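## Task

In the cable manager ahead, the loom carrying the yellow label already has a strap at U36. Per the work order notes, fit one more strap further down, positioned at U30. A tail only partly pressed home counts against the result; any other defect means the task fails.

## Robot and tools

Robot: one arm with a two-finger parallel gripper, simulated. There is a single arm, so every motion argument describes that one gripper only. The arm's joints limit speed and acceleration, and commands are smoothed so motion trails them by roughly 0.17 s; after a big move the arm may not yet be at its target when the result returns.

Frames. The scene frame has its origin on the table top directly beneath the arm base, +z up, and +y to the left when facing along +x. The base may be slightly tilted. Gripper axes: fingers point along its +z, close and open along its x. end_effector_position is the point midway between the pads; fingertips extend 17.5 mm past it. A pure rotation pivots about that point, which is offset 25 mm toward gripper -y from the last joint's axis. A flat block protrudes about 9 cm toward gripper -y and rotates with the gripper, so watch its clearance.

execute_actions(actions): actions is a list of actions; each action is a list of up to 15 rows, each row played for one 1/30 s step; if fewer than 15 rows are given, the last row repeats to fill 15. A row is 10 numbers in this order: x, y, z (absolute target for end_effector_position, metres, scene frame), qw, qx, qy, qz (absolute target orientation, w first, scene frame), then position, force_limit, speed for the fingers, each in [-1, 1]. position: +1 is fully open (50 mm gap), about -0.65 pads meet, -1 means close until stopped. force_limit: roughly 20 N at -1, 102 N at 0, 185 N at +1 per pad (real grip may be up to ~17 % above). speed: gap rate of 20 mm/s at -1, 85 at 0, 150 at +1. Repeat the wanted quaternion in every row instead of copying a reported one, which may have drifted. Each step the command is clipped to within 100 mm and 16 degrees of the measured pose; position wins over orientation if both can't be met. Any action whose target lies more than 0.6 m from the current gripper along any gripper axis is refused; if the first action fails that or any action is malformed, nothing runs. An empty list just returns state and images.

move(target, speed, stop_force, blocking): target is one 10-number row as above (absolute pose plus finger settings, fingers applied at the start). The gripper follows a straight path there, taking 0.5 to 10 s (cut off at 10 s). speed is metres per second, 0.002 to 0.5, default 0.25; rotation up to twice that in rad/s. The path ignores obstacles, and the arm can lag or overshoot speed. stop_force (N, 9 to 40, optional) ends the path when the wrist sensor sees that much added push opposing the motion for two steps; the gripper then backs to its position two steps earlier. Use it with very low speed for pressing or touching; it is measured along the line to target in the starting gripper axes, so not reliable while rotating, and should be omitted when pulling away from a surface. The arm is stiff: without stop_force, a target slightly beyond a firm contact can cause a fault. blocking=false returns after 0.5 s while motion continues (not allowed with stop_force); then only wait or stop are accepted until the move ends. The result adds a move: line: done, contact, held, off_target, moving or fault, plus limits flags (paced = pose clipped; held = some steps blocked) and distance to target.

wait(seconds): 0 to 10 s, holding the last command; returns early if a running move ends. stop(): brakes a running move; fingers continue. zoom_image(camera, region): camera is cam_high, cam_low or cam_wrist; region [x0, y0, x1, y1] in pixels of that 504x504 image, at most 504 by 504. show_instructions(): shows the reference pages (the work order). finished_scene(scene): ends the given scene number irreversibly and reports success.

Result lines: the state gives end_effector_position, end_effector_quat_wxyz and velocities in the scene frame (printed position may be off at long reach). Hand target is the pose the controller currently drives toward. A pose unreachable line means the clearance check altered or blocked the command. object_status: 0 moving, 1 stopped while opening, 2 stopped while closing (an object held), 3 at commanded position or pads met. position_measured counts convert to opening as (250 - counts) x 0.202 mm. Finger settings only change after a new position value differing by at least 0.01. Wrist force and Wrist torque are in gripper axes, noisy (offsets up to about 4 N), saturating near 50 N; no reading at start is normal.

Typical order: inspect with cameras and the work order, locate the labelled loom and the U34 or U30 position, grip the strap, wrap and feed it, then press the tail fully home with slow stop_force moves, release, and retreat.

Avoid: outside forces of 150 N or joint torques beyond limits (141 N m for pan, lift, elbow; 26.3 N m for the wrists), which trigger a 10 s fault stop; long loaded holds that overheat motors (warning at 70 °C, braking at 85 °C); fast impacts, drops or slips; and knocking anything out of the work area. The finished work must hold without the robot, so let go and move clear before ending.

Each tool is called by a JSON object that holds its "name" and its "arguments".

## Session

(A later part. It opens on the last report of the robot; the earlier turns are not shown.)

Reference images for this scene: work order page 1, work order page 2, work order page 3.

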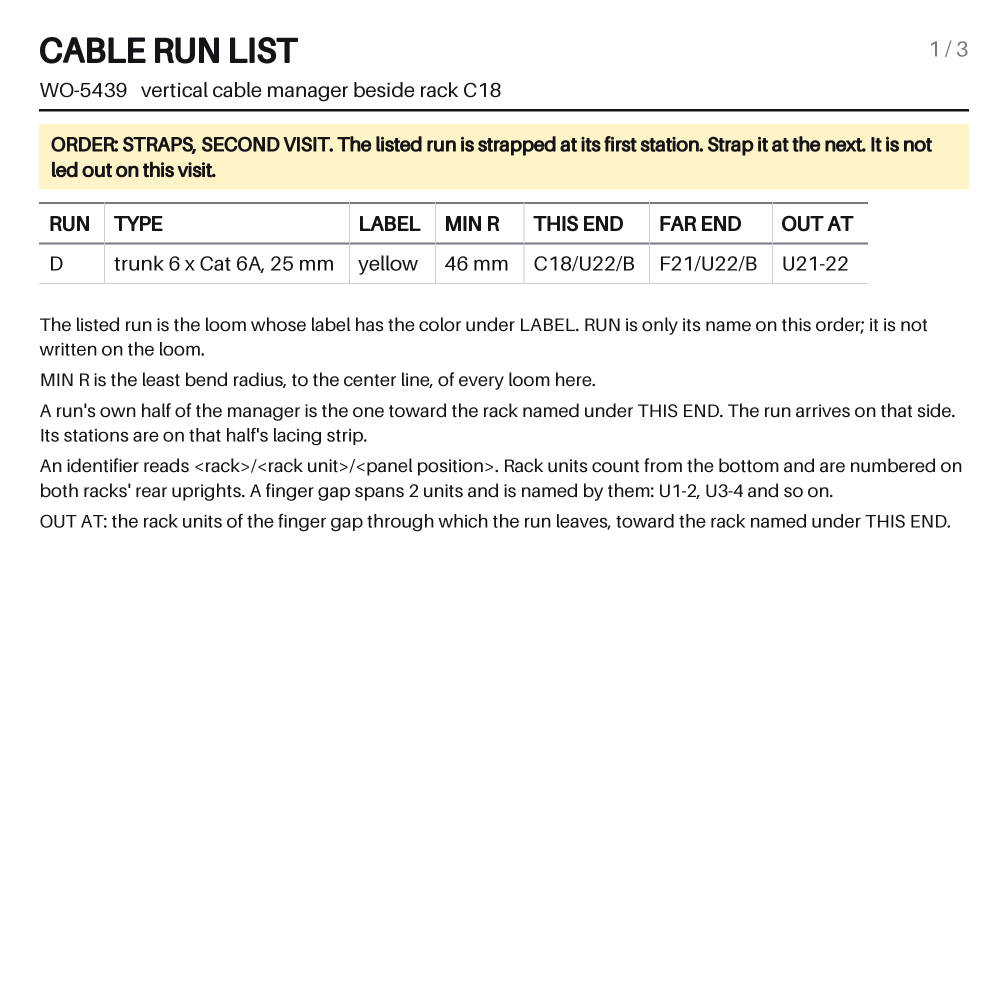

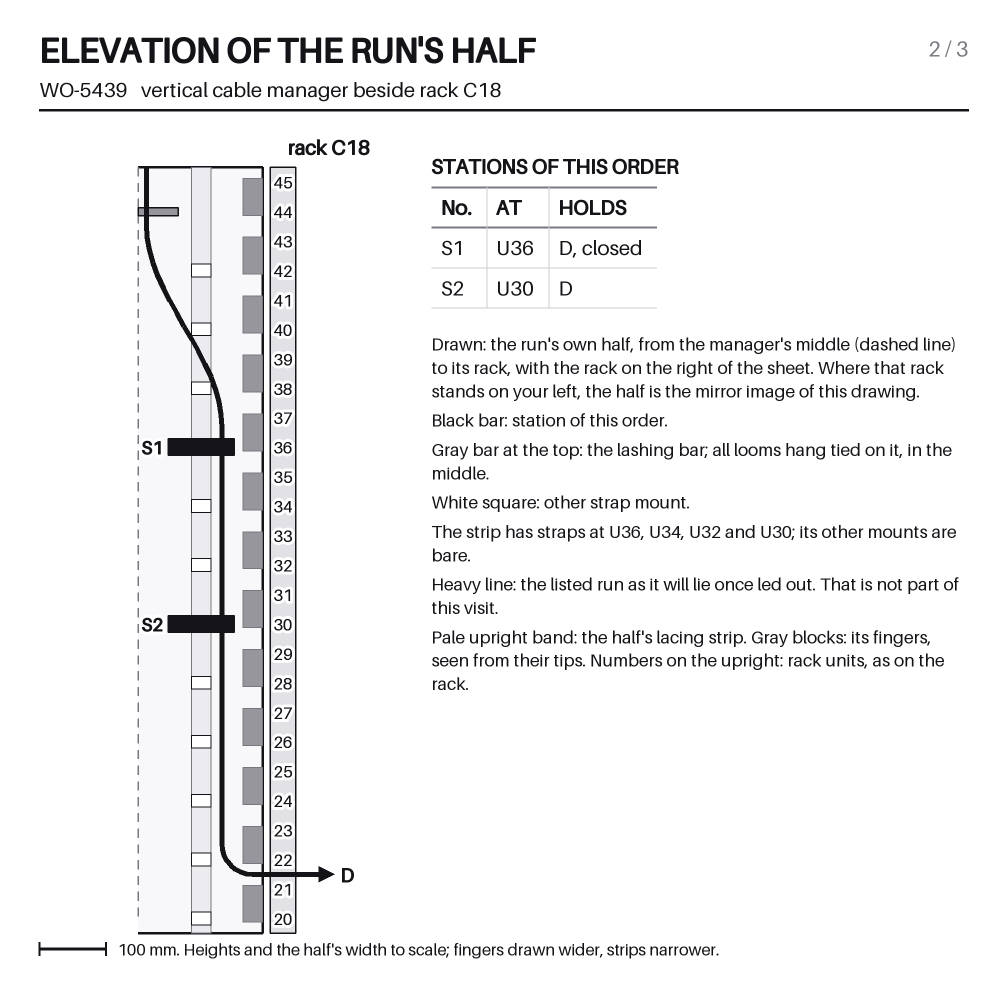

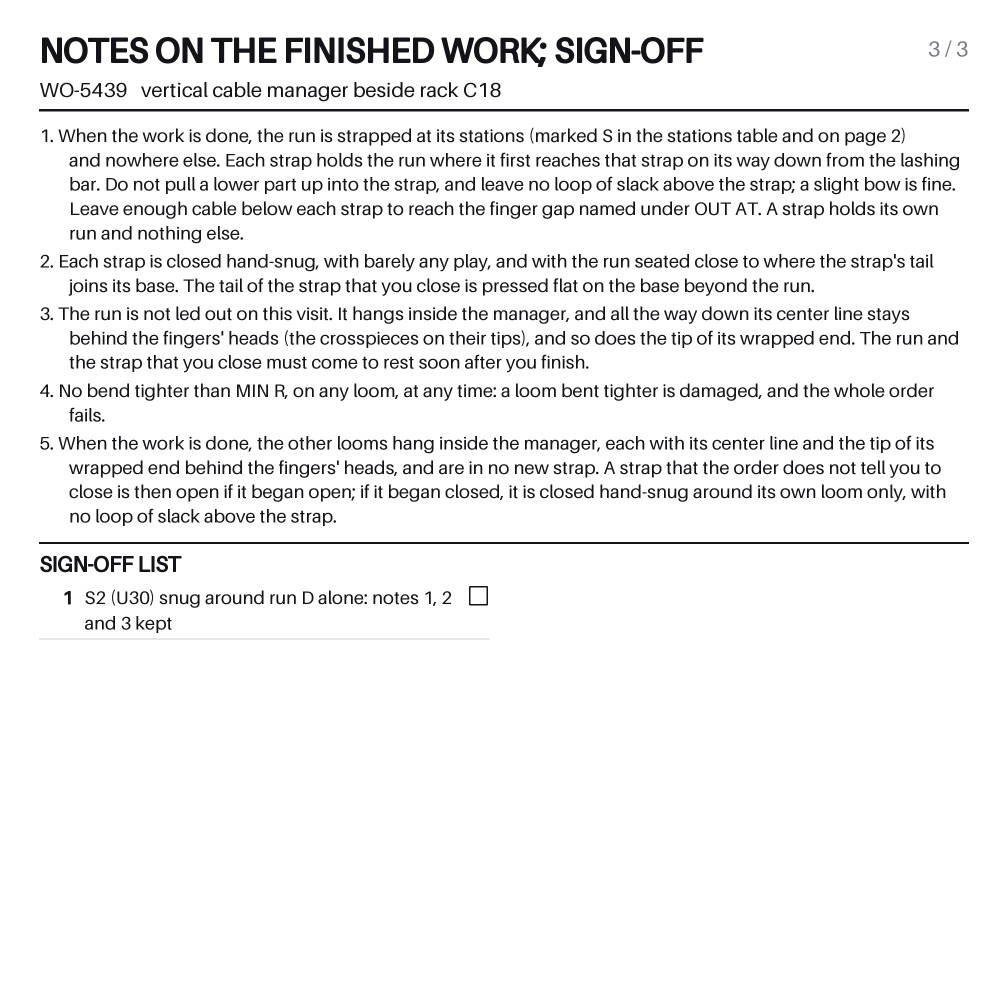

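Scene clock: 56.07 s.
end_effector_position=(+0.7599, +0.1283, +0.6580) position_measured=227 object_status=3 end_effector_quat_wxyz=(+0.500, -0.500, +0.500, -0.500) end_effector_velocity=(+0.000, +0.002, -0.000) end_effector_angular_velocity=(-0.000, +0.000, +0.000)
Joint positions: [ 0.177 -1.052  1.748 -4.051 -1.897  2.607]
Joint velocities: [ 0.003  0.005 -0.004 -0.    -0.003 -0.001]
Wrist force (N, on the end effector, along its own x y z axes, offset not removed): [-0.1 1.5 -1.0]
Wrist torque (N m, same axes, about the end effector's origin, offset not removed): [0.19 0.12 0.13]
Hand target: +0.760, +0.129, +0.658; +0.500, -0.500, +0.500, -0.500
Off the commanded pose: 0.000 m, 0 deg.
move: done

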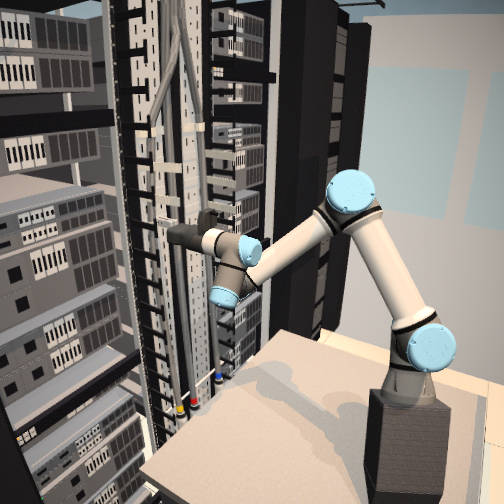

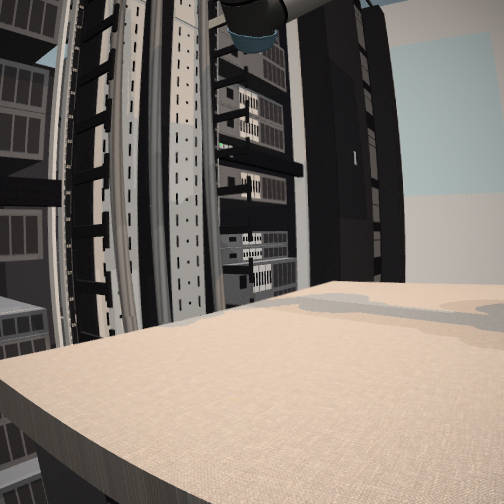

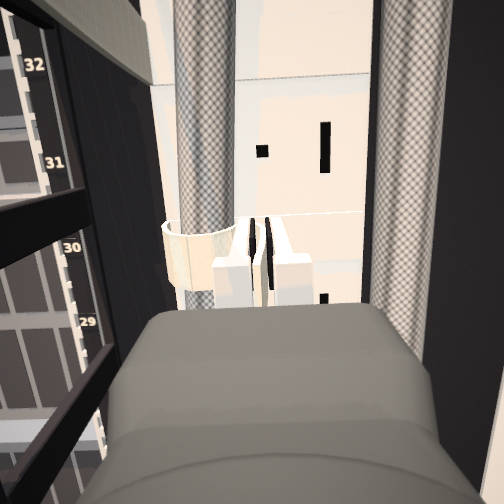

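Press down, 1 mm further left.

{"name": "move", "arguments": {"target": [0.7645,0.1295,0.658,0.5,-0.5,0.5,-0.5,-0.5,-0.8,-0.5], "speed": 0.006, "stop_force": 15}}

{"name": "move", "arguments": {"target": [0.778,0.1295,0.658,0.5,-0.5,0.5,-0.5,-0.5,-0.8,-0.5], "speed": 0.003, "stop_force": 20}}

{"name": "zoom_image", "arguments": {"camera": "cam_wrist", "region": [100,150,400,320]}}

Scene clock: 60.93 s.
end_effector_position=(+0.7644, +0.1295, +0.6580) position_measured=227 object_status=3 end_effector_quat_wxyz=(+0.500, -0.500, +0.500, -0.500) end_effector_velocity=(+0.001, +0.000, -0.000) end_effector_angular_velocity=(-0.001, +0.000, +0.000)
Joint positions: [ 0.176 -1.044  1.734 -4.045 -1.896  2.608]
Joint velocities: [-0.     0.002 -0.003  0.002  0.001 -0.   ]
Wrist force (N, on the end effector, along its own x y z axes, offset not removed): [2.2 1.0 -0.5]
Wrist torque (N m, same axes, about the end effector's origin, offset not removed): [0.10 -0.22 -0.01]
Hand target: +0.764, +0.130, +0.658; +0.500, -0.500, +0.500, -0.500
Off the commanded pose: 0.000 m, 0 deg.
move: done

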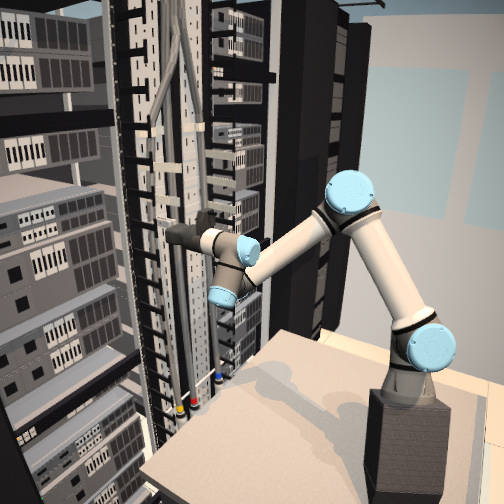

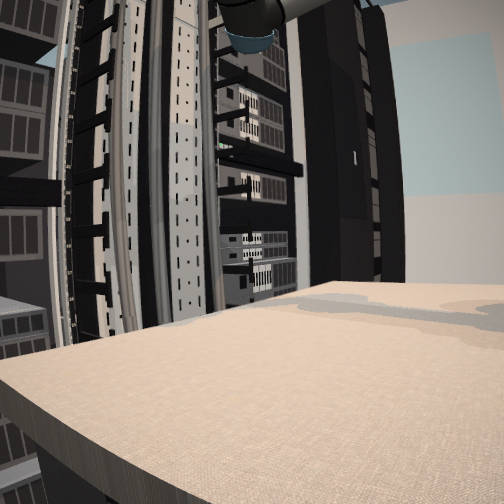

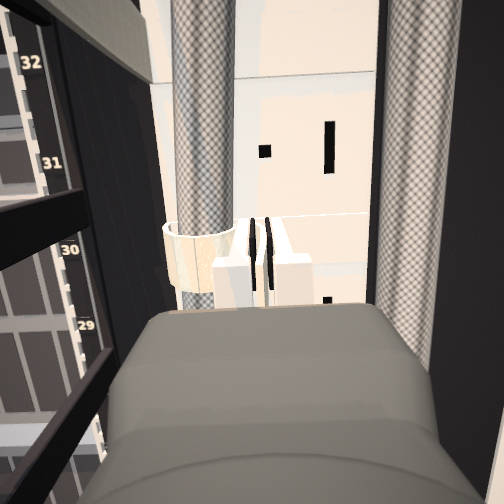

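Scene clock: 64.60 s.
end_effector_position=(+0.7743, +0.1296, +0.6579) position_measured=227 object_status=3 end_effector_quat_wxyz=(+0.500, -0.500, +0.500, -0.500) end_effector_velocity=(-0.000, -0.000, -0.001) end_effector_angular_velocity=(-0.001, +0.002, +0.001)
Joint positions: [ 0.17  -1.032  1.706 -4.029 -1.89   2.609]
Joint velocities: [-0.001 -0.001  0.003  0.     0.     0.   ]
Wrist force (N, on the end effector, along its own x y z axes, offset not removed): [2.5 6.5 -47.7]
Wrist torque (N m, same axes, about the end effector's origin, offset not removed): [-0.52 -0.35 0.07]
Hand target: +0.774, +0.130, +0.658; +0.500, -0.500, +0.500, -0.500
Off the commanded pose: 0.004 m, 0 deg.
move: contact

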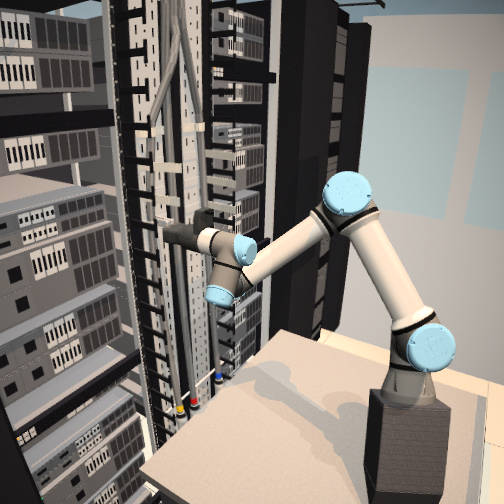

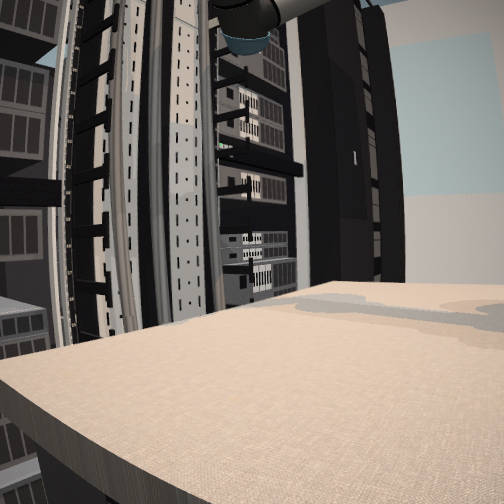

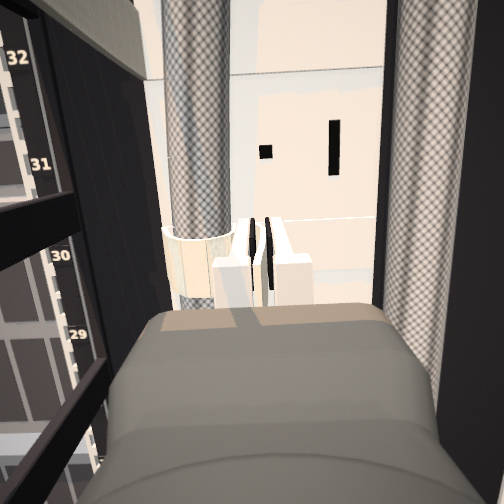

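Region (100, 150, 400, 320) of cam_wrist's 504x504 image, scaled by 1.680, with more detail than that image has; it fills the top 286 rows of this view, and the rest is white.

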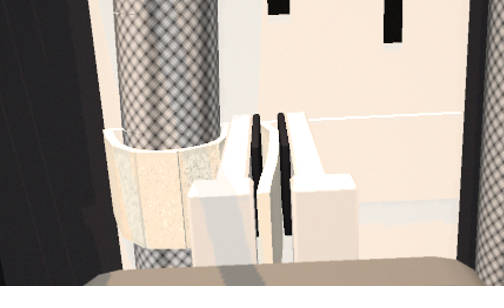

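{"name": "move", "arguments": {"target": [0.7734,0.1258,0.658,0.5,-0.5,0.5,-0.5,-0.25,-0.8,-1], "speed": 0.008}}

{"name": "move", "arguments": {"target": [0.78,0.1258,0.658,0.5,-0.5,0.5,-0.5,-0.25,-0.8,-1], "speed": 0.003, "stop_force": 15}}

{"name": "move", "arguments": {"target": [0.7732,0.120,0.658,0.5,-0.5,0.5,-0.5,-0.25,-0.8,-1], "speed": 0.01}}

{"name": "move", "arguments": {"target": [0.78,0.120,0.658,0.5,-0.5,0.5,-0.5,-0.25,-0.8,-1], "speed": 0.003, "stop_force": 15}}

{"name": "move", "arguments": {"target": [0.773,0.113,0.658,0.5,-0.5,0.5,-0.5,-0.25,-0.8,-1], "speed": 0.01}}

{"name": "move", "arguments": {"target": [0.78,0.113,0.658,0.5,-0.5,0.5,-0.5,-0.25,-0.8,-1], "speed": 0.003, "stop_force": 15}}

{"name": "zoom_image", "arguments": {"camera": "cam_wrist", "region": [100,150,400,320]}}

Scene clock: 71.80 s.
end_effector_position=(+0.7734, +0.1260, +0.6580) position_measured=189 object_status=3 end_effector_quat_wxyz=(+0.500, -0.500, +0.500, -0.500) end_effector_velocity=(-0.001, -0.001, +0.001) end_effector_angular_velocity=(+0.001, -0.001, +0.001)
Joint positions: [ 0.165 -1.039  1.714 -4.029 -1.885  2.61 ]
Joint velocities: [-0.001 -0.004  0.004  0.     0.003  0.001]
Wrist force (N, on the end effector, along its own x y z axes, offset not removed): [-0.7 1.3 -0.7]
Wrist torque (N m, same axes, about the end effector's origin, offset not removed): [0.17 0.04 0.00]
Hand target: +0.773, +0.126, +0.658; +0.500, -0.500, +0.500, -0.500
Off the commanded pose: 0.000 m, 0 deg.
move: done

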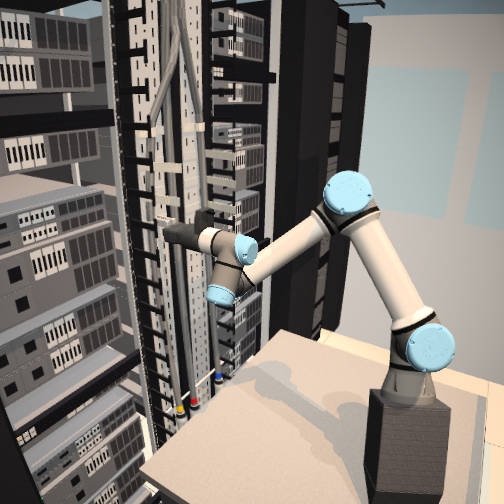

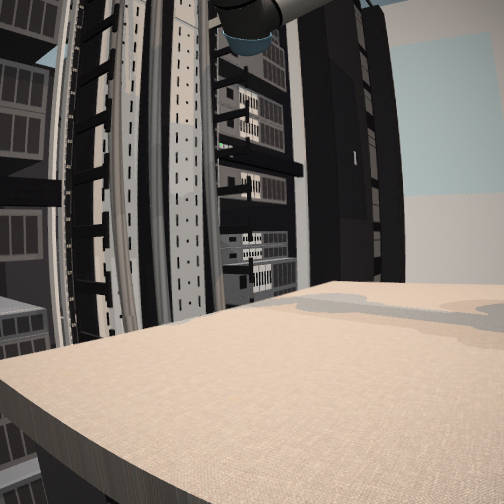

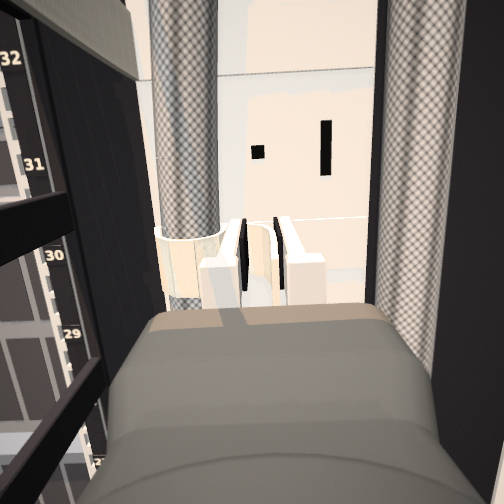

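Scene clock: 72.37 s.
end_effector_position=(+0.7741, +0.1260, +0.6579) position_measured=189 object_status=3 end_effector_quat_wxyz=(+0.500, -0.500, +0.500, -0.500) end_effector_velocity=(-0.001, +0.001, -0.000) end_effector_angular_velocity=(-0.001, +0.002, +0.003)
Joint positions: [ 0.164 -1.038  1.712 -4.028 -1.885  2.61 ]
Joint velocities: [ 0.002 -0.002  0.004  0.001 -0.    -0.   ]
Wrist force (N, on the end effector, along its own x y z axes, offset not removed): [1.5 2.2 -29.6]
Wrist torque (N m, same axes, about the end effector's origin, offset not removed): [-0.60 -0.19 0.02]
Hand target: +0.774, +0.126, +0.658; +0.500, -0.500, +0.500, -0.500
Off the commanded pose: 0.006 m, 0 deg.
move: contact

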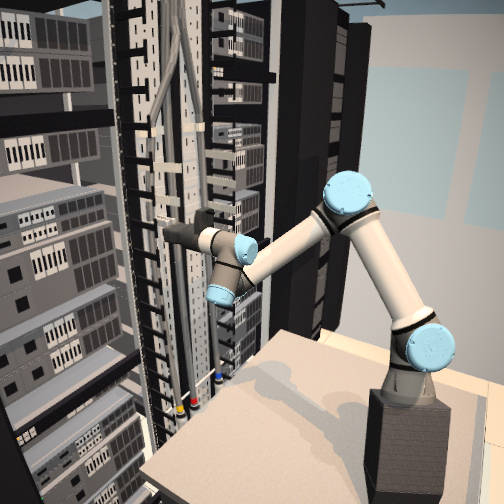

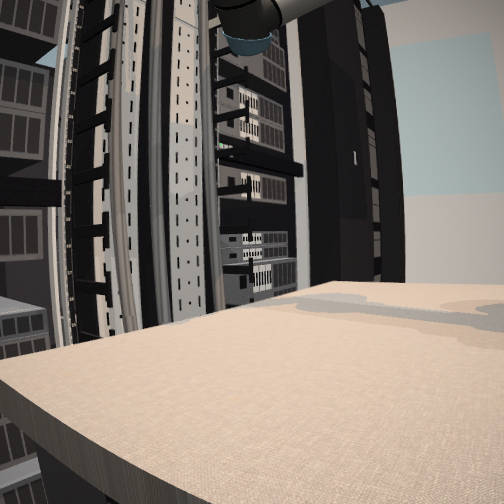

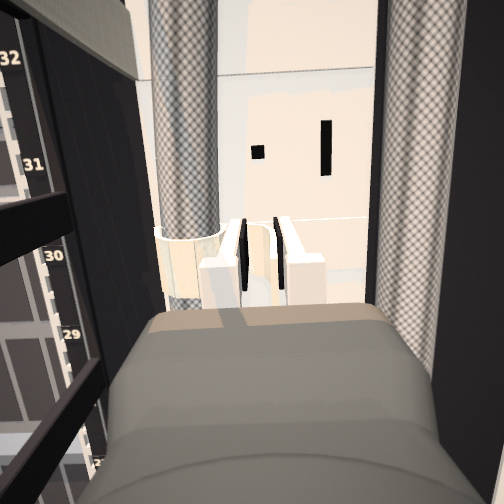

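Scene clock: 73.20 s.
end_effector_position=(+0.7732, +0.1202, +0.6580) position_measured=189 object_status=3 end_effector_quat_wxyz=(+0.500, -0.500, +0.500, -0.500) end_effector_velocity=(-0.001, -0.001, +0.001) end_effector_angular_velocity=(+0.001, -0.002, +0.001)
Joint positions: [ 0.155 -1.05   1.723 -4.028 -1.876  2.612]
Joint velocities: [-0.002 -0.005  0.004 -0.     0.004  0.001]
Wrist force (N, on the end effector, along its own x y z axes, offset not removed): [0.4 -1.4 -2.3]
Wrist torque (N m, same axes, about the end effector's origin, offset not removed): [-0.41 -0.30 0.03]
Hand target: +0.773, +0.120, +0.658; +0.500, -0.500, +0.500, -0.500
Off the commanded pose: 0.000 m, 0 deg.
move: done

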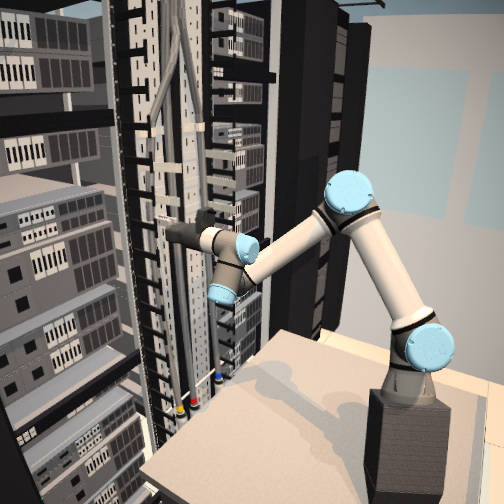

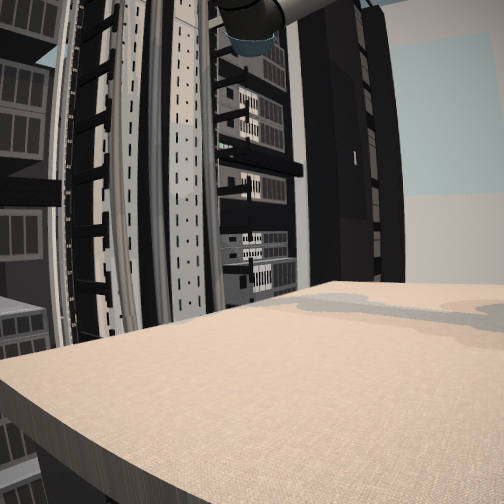

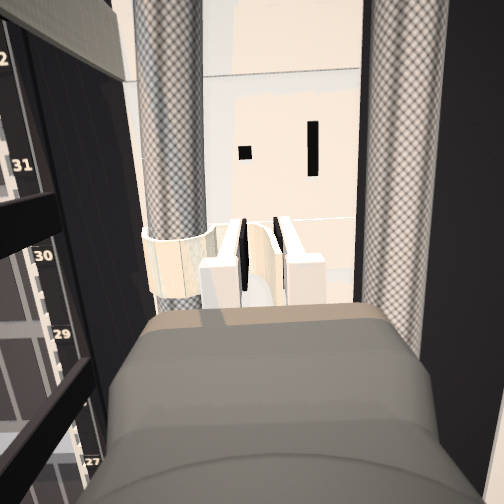

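Scene clock: 73.90 s.
end_effector_position=(+0.7743, +0.1202, +0.6579) position_measured=189 object_status=3 end_effector_quat_wxyz=(+0.500, -0.500, +0.500, -0.500) end_effector_velocity=(-0.001, +0.000, -0.000) end_effector_angular_velocity=(-0.000, +0.001, +0.001)
Joint positions: [ 0.155 -1.048  1.72  -4.026 -1.875  2.613]
Joint velocities: [ 0.001 -0.002  0.004  0.     0.     0.   ]
Wrist force (N, on the end effector, along its own x y z axes, offset not removed): [3.9 6.3 -45.1]
Wrist torque (N m, same axes, about the end effector's origin, offset not removed): [-0.45 -0.60 -0.05]
Hand target: +0.774, +0.120, +0.658; +0.500, -0.500, +0.500, -0.500
Off the commanded pose: 0.006 m, 0 deg.
move: contact

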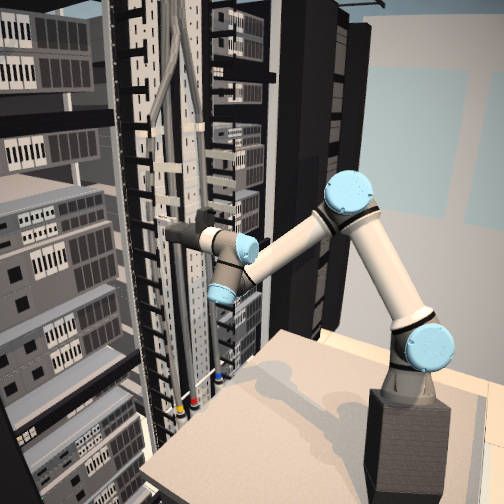

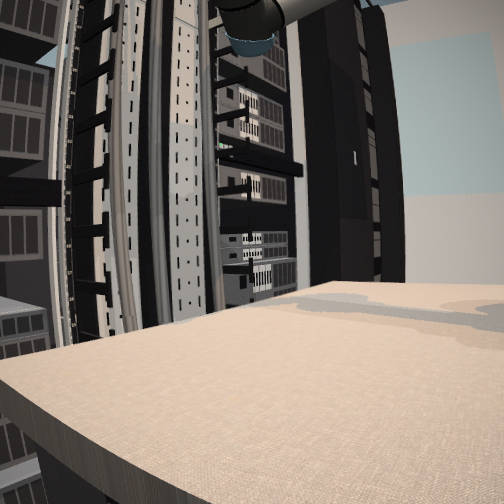

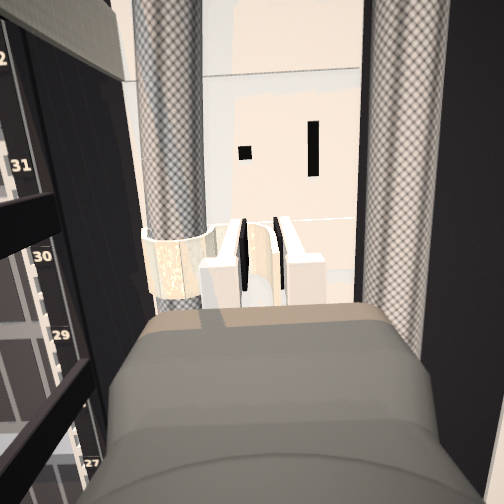

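Scene clock: 74.87 s.
end_effector_position=(+0.7731, +0.1132, +0.6580) position_measured=189 object_status=3 end_effector_quat_wxyz=(+0.500, -0.500, +0.500, -0.500) end_effector_velocity=(-0.000, -0.003, +0.001) end_effector_angular_velocity=(+0.000, -0.001, -0.001)
Joint positions: [ 0.144 -1.062  1.734 -4.026 -1.865  2.615]
Joint velocities: [-0.004 -0.005  0.004 -0.001  0.004  0.001]
Wrist force (N, on the end effector, along its own x y z axes, offset not removed): [-0.2 -2.9 -3.4]
Wrist torque (N m, same axes, about the end effector's origin, offset not removed): [-0.68 -0.24 0.08]
Hand target: +0.773, +0.113, +0.658; +0.500, -0.500, +0.500, -0.500
Off the commanded pose: 0.000 m, 0 deg.
move: done

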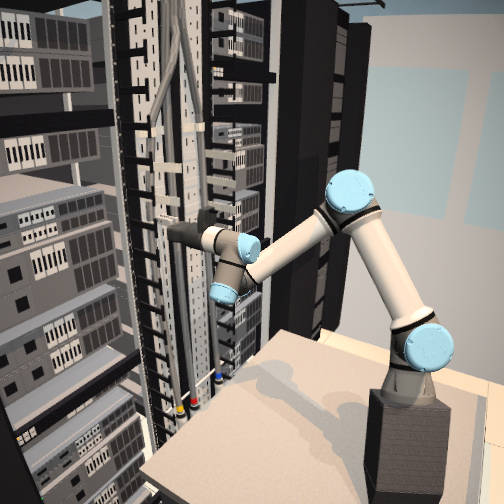

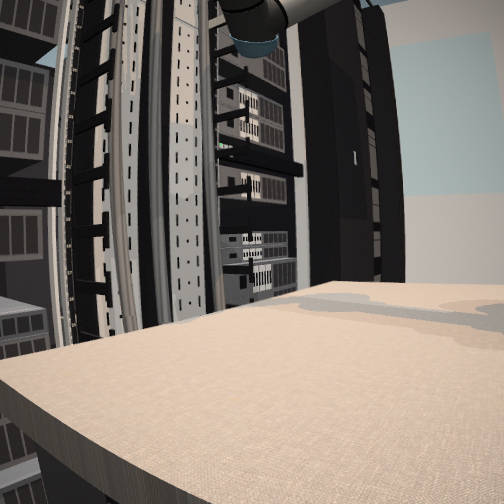

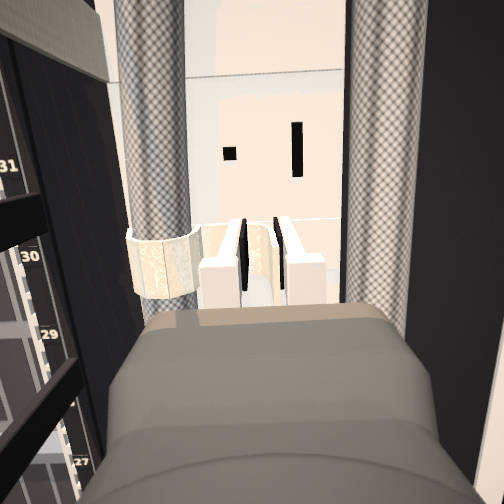

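Scene clock: 75.60 s.
end_effector_position=(+0.7742, +0.1132, +0.6580) position_measured=189 object_status=3 end_effector_quat_wxyz=(+0.500, -0.500, +0.500, -0.500) end_effector_velocity=(-0.001, -0.000, +0.001) end_effector_angular_velocity=(+0.000, -0.001, +0.000)
Joint positions: [ 0.143 -1.061  1.731 -4.024 -1.864  2.615]
Joint velocities: [ 0.001 -0.002  0.003 -0.001 -0.    -0.   ]
Wrist force (N, on the end effector, along its own x y z axes, offset not removed): [8.7 3.5 -40.3]
Wrist torque (N m, same axes, about the end effector's origin, offset not removed): [-0.92 -0.28 -0.16]
Hand target: +0.774, +0.113, +0.658; +0.500, -0.500, +0.500, -0.500
Off the commanded pose: 0.006 m, 0 deg.
move: contact

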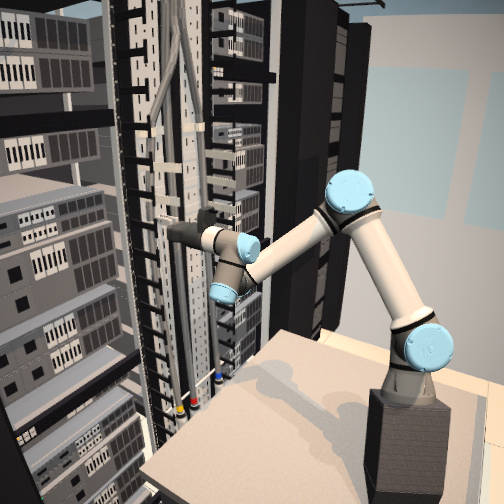

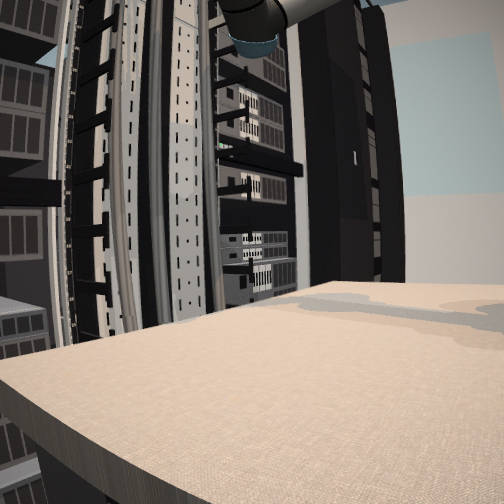

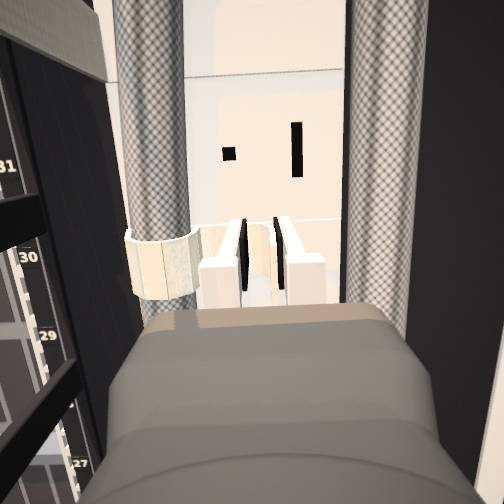

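Region (100, 150, 400, 320) of cam_wrist's 504x504 image, scaled by 1.680, with more detail than that image has; it fills the top 286 rows of this view, and the rest is white.

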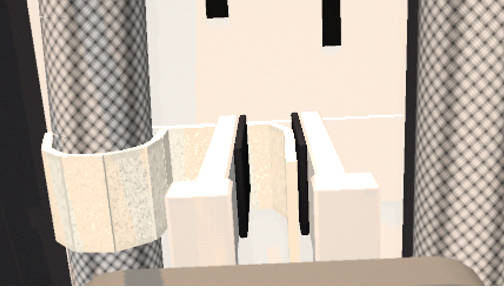

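{"name": "move", "arguments": {"target": [0.773,0.1055,0.658,0.5,-0.5,0.5,-0.5,-0.25,-0.8,-1], "speed": 0.012}}

{"name": "move", "arguments": {"target": [0.78,0.1055,0.658,0.5,-0.5,0.5,-0.5,-0.25,-0.8,-1], "speed": 0.003, "stop_force": 15}}

{"name": "move", "arguments": {"target": [0.773,0.098,0.658,0.5,-0.5,0.5,-0.5,-0.25,-0.8,-1], "speed": 0.012}}

{"name": "move", "arguments": {"target": [0.78,0.098,0.658,0.5,-0.5,0.5,-0.5,-0.25,-0.8,-1], "speed": 0.003, "stop_force": 15}}

Scene clock: 87.47 s.
end_effector_position=(+0.7730, +0.1058, +0.6580) position_measured=189 object_status=3 end_effector_quat_wxyz=(+0.500, -0.500, +0.500, -0.500) end_effector_velocity=(-0.000, -0.003, +0.000) end_effector_angular_velocity=(+0.000, -0.001, -0.000)
Joint positions: [ 0.131 -1.075  1.745 -4.023 -1.852  2.618]
Joint velocities: [-0.004 -0.005  0.004  0.001  0.004  0.001]
Wrist force (N, on the end effector, along its own x y z axes, offset not removed): [1.5 -2.1 -3.7]
Wrist torque (N m, same axes, about the end effector's origin, offset not removed): [-0.45 -0.39 -0.04]
Hand target: +0.773, +0.105, +0.658; +0.500, -0.500, +0.500, -0.500
Off the commanded pose: 0.000 m, 0 deg.
move: done

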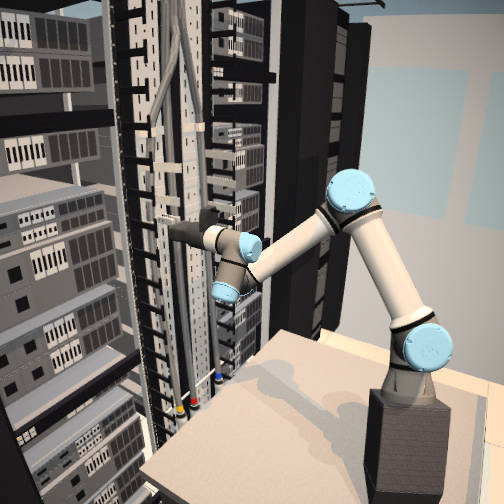

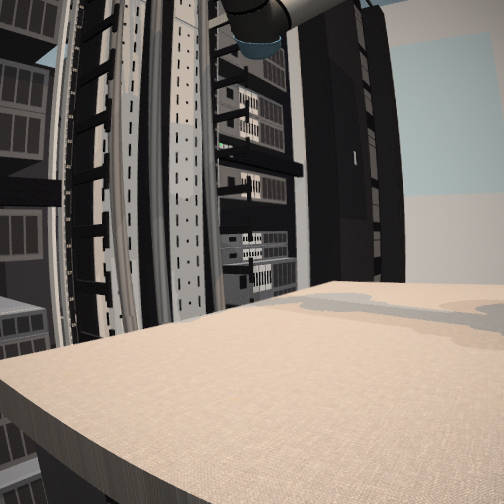

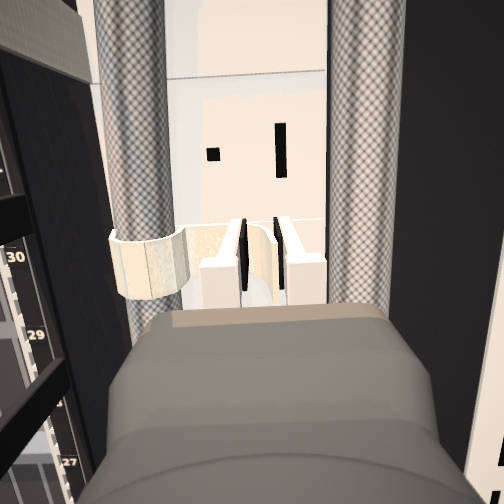

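Scene clock: 88.17 s.
end_effector_position=(+0.7741, +0.1058, +0.6579) position_measured=189 object_status=3 end_effector_quat_wxyz=(+0.500, -0.500, +0.500, -0.500) end_effector_velocity=(-0.001, -0.000, -0.000) end_effector_angular_velocity=(-0.000, -0.000, -0.000)
Joint positions: [ 0.13  -1.074  1.742 -4.021 -1.852  2.618]
Joint velocities: [-0.    -0.002  0.004 -0.002  0.    -0.   ]
Wrist force (N, on the end effector, along its own x y z axes, offset not removed): [3.4 4.2 -28.3]
Wrist torque (N m, same axes, about the end effector's origin, offset not removed): [-0.15 -0.26 0.02]
Hand target: +0.774, +0.106, +0.658; +0.500, -0.500, +0.500, -0.500
Off the commanded pose: 0.006 m, 0 deg.
move: contact

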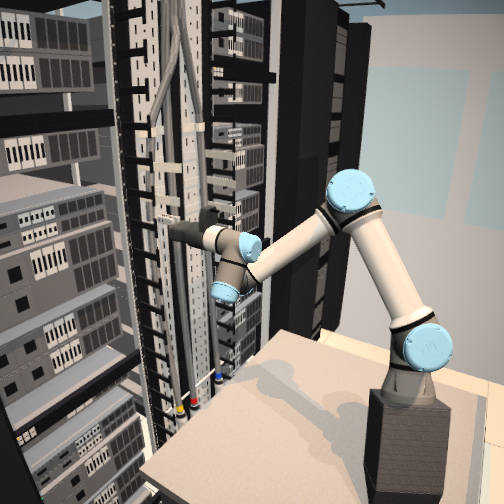

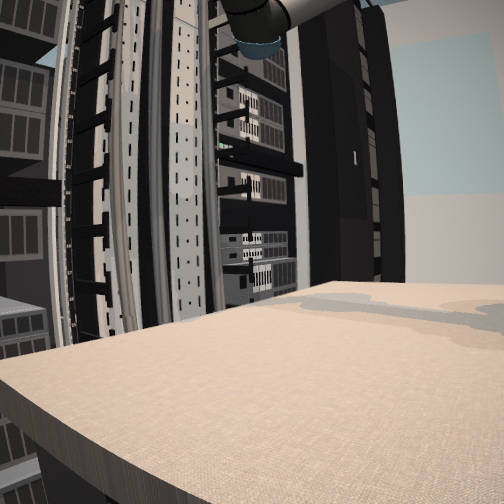

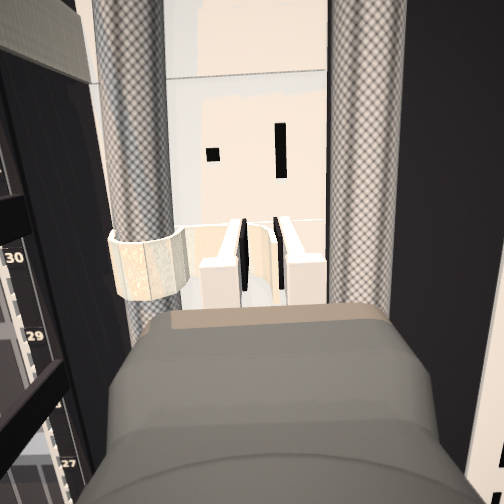

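Scene clock: 89.03 s.
end_effector_position=(+0.7731, +0.0983, +0.6580) position_measured=189 object_status=3 end_effector_quat_wxyz=(+0.500, -0.500, +0.500, -0.500) end_effector_velocity=(-0.000, -0.004, +0.000) end_effector_angular_velocity=(+0.001, -0.001, -0.001)
Joint positions: [ 0.118 -1.088  1.756 -4.02  -1.84   2.62 ]
Joint velocities: [-0.006 -0.006  0.004  0.     0.005  0.001]
Wrist force (N, on the end effector, along its own x y z axes, offset not removed): [-0.2 -0.4 -1.6]
Wrist torque (N m, same axes, about the end effector's origin, offset not removed): [-0.05 -0.12 -0.04]
Hand target: +0.773, +0.098, +0.658; +0.500, -0.500, +0.500, -0.500
Off the commanded pose: 0.000 m, 0 deg.
move: done

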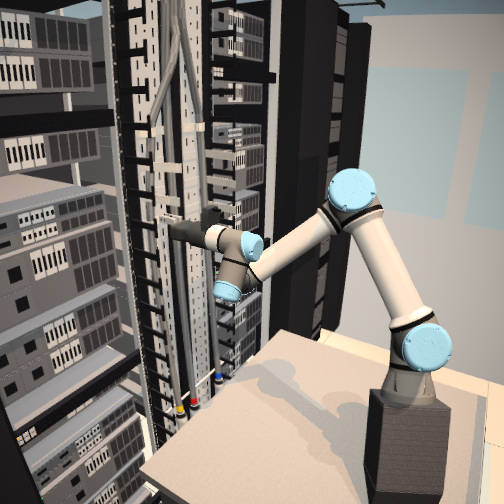

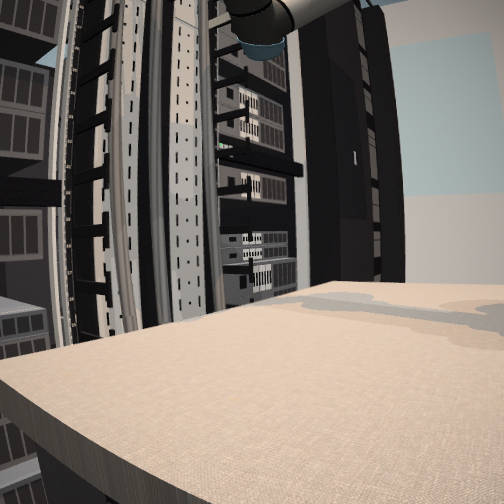

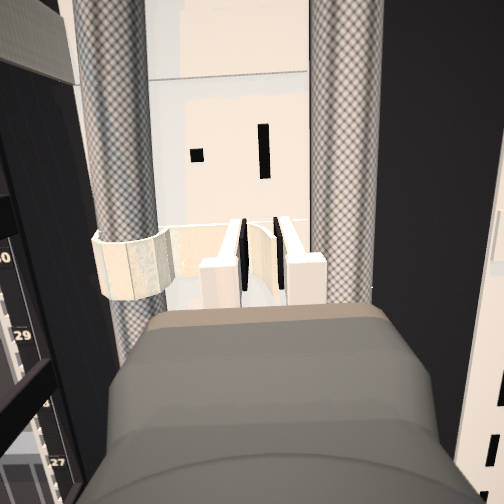

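Scene clock: 89.77 s.
end_effector_position=(+0.7742, +0.0983, +0.6579) position_measured=189 object_status=3 end_effector_quat_wxyz=(+0.500, -0.500, +0.500, -0.500) end_effector_velocity=(-0.001, +0.000, -0.001) end_effector_angular_velocity=(-0.001, +0.002, +0.002)
Joint positions: [ 0.117 -1.086  1.753 -4.018 -1.839  2.621]
Joint velocities: [ 0.001 -0.002  0.004  0.    -0.    -0.   ]
Wrist force (N, on the end effector, along its own x y z axes, offset not removed): [2.4 7.3 -37.8]
Wrist torque (N m, same axes, about the end effector's origin, offset not removed): [-0.42 -0.20 -0.10]
Hand target: +0.774, +0.098, +0.658; +0.500, -0.500, +0.500, -0.500
Off the commanded pose: 0.006 m, 0 deg.
move: contact

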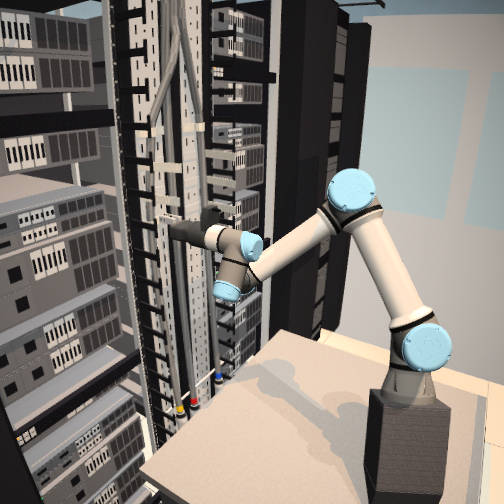

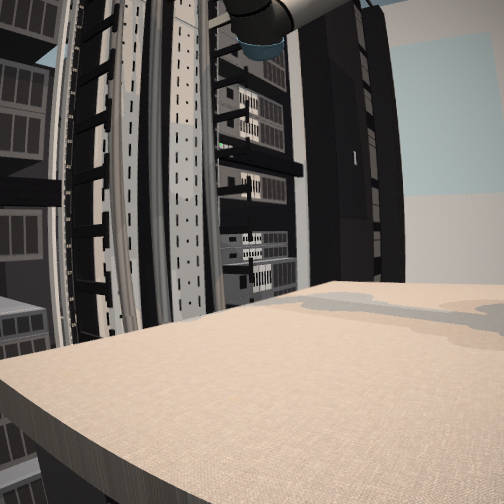

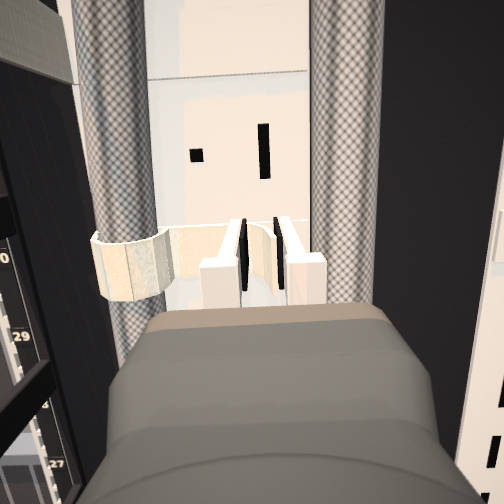

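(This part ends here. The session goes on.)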